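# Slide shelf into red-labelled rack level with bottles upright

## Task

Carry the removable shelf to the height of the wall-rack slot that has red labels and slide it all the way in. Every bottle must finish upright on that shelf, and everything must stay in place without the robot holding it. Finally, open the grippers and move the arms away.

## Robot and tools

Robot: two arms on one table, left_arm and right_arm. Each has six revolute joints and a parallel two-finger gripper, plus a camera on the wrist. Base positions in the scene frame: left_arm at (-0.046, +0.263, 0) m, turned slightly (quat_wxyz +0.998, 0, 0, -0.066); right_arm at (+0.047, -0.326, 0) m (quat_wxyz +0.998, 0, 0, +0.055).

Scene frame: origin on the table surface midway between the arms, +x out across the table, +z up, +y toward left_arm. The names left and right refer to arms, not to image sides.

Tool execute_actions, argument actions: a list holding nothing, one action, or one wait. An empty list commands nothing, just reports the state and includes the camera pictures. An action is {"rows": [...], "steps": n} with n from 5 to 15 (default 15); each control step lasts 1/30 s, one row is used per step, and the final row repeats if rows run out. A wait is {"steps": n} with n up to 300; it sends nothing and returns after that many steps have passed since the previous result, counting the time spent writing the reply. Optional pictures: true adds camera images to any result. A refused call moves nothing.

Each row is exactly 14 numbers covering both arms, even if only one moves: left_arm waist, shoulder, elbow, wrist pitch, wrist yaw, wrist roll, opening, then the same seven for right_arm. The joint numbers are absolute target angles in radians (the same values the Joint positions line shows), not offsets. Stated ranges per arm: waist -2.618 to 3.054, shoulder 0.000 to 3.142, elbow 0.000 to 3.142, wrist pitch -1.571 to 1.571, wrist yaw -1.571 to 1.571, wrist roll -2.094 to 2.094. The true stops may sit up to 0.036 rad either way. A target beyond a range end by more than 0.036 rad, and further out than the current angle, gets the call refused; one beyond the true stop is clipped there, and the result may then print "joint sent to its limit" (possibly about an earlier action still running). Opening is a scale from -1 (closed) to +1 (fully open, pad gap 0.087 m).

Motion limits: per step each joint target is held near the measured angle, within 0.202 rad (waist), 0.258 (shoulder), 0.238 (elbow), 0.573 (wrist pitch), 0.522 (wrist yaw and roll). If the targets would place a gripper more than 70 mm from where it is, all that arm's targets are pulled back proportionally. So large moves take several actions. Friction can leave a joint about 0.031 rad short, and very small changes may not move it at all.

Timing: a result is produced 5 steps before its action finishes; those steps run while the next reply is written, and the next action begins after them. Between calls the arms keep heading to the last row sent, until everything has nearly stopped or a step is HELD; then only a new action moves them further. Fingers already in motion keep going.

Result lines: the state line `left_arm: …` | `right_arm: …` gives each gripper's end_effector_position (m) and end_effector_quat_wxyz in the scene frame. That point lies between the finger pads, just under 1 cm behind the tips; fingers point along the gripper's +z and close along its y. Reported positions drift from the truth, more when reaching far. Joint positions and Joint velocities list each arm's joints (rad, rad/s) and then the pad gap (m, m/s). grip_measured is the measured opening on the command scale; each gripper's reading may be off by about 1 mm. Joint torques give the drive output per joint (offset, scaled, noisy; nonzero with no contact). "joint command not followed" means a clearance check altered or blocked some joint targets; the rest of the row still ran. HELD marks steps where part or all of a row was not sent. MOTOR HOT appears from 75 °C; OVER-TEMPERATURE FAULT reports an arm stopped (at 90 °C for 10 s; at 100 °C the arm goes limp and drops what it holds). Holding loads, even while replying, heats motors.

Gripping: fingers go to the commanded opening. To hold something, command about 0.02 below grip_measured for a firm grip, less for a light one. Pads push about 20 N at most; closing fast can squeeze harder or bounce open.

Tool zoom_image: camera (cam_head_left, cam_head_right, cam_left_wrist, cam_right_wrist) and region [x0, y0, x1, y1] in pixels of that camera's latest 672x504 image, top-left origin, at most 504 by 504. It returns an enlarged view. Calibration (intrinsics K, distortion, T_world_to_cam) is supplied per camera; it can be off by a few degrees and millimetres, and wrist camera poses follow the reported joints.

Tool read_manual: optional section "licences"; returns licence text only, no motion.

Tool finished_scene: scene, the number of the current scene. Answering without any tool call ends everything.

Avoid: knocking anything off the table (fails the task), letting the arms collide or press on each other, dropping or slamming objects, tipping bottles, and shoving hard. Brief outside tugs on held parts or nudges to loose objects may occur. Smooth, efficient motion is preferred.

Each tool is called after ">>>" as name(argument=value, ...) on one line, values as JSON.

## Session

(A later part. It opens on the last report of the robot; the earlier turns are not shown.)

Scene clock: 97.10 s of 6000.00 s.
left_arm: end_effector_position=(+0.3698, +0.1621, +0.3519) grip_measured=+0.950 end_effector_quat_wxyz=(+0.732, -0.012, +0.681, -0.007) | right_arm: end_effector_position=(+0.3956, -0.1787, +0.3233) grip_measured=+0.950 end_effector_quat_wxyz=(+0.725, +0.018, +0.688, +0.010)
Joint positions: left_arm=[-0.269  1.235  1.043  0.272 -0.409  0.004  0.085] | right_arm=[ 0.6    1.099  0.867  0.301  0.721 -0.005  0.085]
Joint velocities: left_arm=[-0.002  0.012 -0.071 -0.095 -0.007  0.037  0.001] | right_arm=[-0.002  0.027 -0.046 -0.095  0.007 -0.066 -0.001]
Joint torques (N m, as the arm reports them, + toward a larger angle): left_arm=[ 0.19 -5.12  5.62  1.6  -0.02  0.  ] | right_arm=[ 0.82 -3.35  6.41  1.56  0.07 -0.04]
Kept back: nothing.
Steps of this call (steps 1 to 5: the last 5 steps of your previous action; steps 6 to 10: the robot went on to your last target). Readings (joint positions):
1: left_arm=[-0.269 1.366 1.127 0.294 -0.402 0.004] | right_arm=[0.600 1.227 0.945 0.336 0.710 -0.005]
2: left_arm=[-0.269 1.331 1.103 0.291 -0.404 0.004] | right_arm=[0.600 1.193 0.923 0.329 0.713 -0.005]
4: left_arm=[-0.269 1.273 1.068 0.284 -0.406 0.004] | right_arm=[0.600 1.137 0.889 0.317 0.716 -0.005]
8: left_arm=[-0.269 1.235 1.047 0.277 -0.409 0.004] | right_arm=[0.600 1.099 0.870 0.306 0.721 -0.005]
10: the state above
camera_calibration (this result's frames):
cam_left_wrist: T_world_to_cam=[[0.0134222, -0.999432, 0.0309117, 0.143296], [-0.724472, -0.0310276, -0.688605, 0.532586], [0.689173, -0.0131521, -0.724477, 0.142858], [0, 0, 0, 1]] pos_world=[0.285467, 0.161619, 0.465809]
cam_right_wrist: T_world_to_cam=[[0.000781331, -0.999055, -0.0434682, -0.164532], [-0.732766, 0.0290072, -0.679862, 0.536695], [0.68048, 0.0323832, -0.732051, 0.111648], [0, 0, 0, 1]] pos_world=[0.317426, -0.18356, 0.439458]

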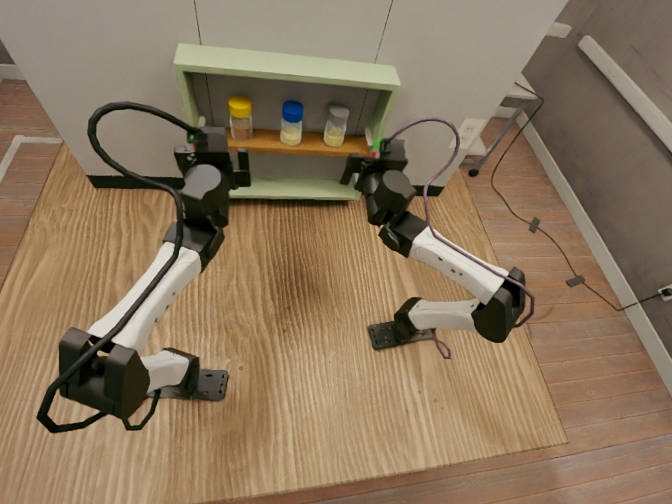

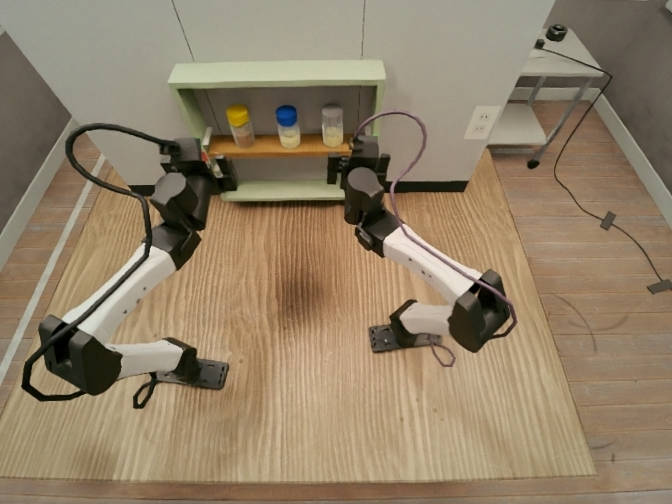

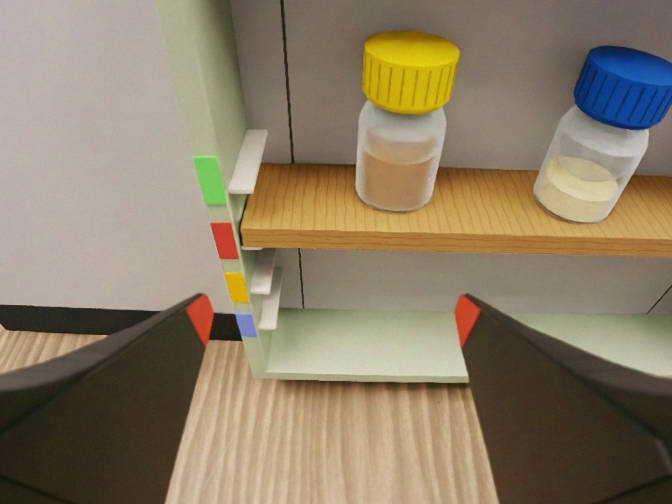

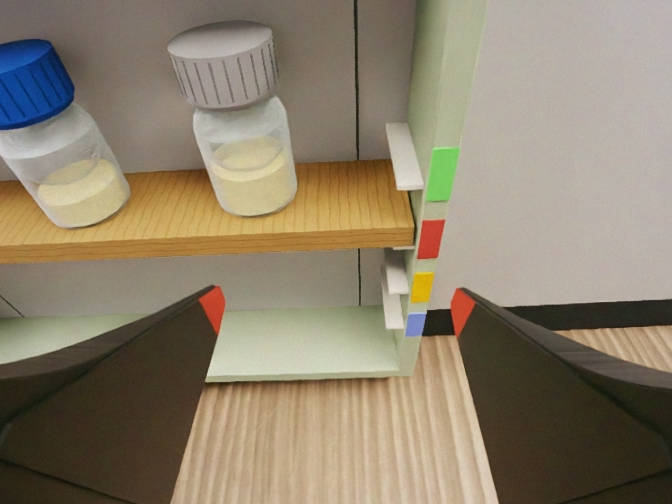

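>>> execute_actions(actions=[{"rows":[[-0.273,1.22,1.012,0.245,-0.415,0,0.95,0.608,1.08,0.834,0.26,0.73,0,0.95],[-0.273,1.20,1.0,0.235,-0.415,0,0.95,0.608,1.05,0.82,0.24,0.73,0,0.95],[-0.273,1.17,0.983,0.222,-0.415,0,0.95,0.608,1.01,0.802,0.22,0.73,0,0.95],[-0.273,1.14,0.966,0.209,-0.415,0,0.95,0.608,0.965,0.782,0.195,0.73,0,0.95],[-0.273,1.11,0.949,0.196,-0.415,0,0.95,0.608,0.92,0.762,0.17,0.73,0,0.95],[-0.273,1.08,0.932,0.183,-0.415,0,0.95,0.608,0.875,0.742,0.145,0.73,0,0.95],[-0.273,1.055,0.918,0.172,-0.415,0,0.95,0.608,0.83,0.722,0.12,0.73,0,0.95],[-0.273,1.035,0.908,0.163,-0.415,0,0.95,0.608,0.79,0.705,0.10,0.73,0,0.95],[-0.273,1.025,0.902,0.158,-0.415,0,0.95,0.608,0.76,0.693,0.085,0.73,0,0.95],[-0.273,1.02,0.9,0.155,-0.415,0,0.95,0.608,0.745,0.687,0.08,0.73,0,0.95]],"steps":15}])

>>> execute_actions(actions=[{"steps":6}])

>>> finished_scene(scene=1)

Scene clock: 97.83 s of 6000.00 s.
left_arm: end_effector_position=(+0.3282, +0.1799, +0.3440) grip_measured=+0.950 end_effector_quat_wxyz=(+0.726, -0.010, +0.687, -0.004) | right_arm: end_effector_position=(+0.3439, -0.2234, +0.3232) grip_measured=+0.950 end_effector_quat_wxyz=(+0.731, +0.024, +0.682, +0.016)
Joint positions: left_arm=[-0.269  1.054  0.926  0.188 -0.409  0.004  0.085] | right_arm=[ 0.6    0.794  0.729  0.157  0.721 -0.005  0.085]
Joint velocities: left_arm=[ 0.002 -0.545 -0.105 -0.125 -0.081 -0.066  0.002] | right_arm=[ 0.002 -1.043 -0.266 -0.344 -0.051 -0.051 -0.   ]
Joint torques (N m, as the arm reports them, + toward a larger angle): left_arm=[ 0.2  -3.03  5.66  1.54  0.02  0.  ] | right_arm=[ 0.87  0.08  6.08  1.46  0.05 -0.05]
Steps of this call (steps 1 to 12: the robot went on to your last target; steps 13 to 22: the first 10 steps of this action). Readings (joint positions):
13: left_arm=[-0.269 1.235 1.037 0.258 -0.409 0.004] | right_arm=[0.600 1.099 0.864 0.287 0.721 -0.005]
14: left_arm=[-0.269 1.234 1.035 0.258 -0.409 0.004] | right_arm=[0.600 1.094 0.861 0.283 0.721 -0.005]
16: left_arm=[-0.269 1.210 1.013 0.247 -0.409 0.004] | right_arm=[0.600 1.053 0.834 0.260 0.721 -0.005]
20: left_arm=[-0.269 1.102 0.943 0.203 -0.409 0.004] | right_arm=[0.600 0.879 0.755 0.187 0.721 -0.005]
22: the state above

Scene clock: 98.03 s of 6000.00 s.
left_arm: end_effector_position=(+0.3217, +0.1827, +0.3503) grip_measured=+0.950 end_effector_quat_wxyz=(+0.731, -0.012, +0.682, -0.006) | right_arm: end_effector_position=(+0.3353, -0.2312, +0.3237) grip_measured=+0.950 end_effector_quat_wxyz=(+0.732, +0.025, +0.681, +0.015)
Joint positions: left_arm=[-0.269  1.025  0.925  0.175 -0.409  0.004  0.085] | right_arm=[ 0.6    0.743  0.717  0.12   0.724 -0.005  0.085]
Joint velocities: left_arm=[-0.002 -0.002 -0.002 -0.125 -0.022  0.007 -0.   ] | right_arm=[ 0.017  0.002 -0.09  -0.139 -0.081 -0.037 -0.   ]
Joint torques (N m, as the arm reports them, + toward a larger angle): left_arm=[ 0.19 -3.04  5.24  1.63 -0.02  0.01] | right_arm=[ 0.9  -0.42  5.86  1.55  0.08 -0.05]
Kept back: nothing.
Steps of this call (steps 1 to 5: the last 5 steps of your previous action; step 6: the robot went on to your last target). Readings (joint positions):
1: left_arm=[-0.269 1.039 0.925 0.185 -0.409 0.004] | right_arm=[0.600 0.766 0.723 0.147 0.723 -0.005]
2: left_arm=[-0.269 1.030 0.925 0.184 -0.409 0.004] | right_arm=[0.600 0.750 0.721 0.141 0.724 -0.005]
4: left_arm=[-0.269 1.025 0.925 0.183 -0.409 0.004] | right_arm=[0.600 0.743 0.721 0.132 0.724 -0.005]
6: the state above

The scene is finished: the task was done.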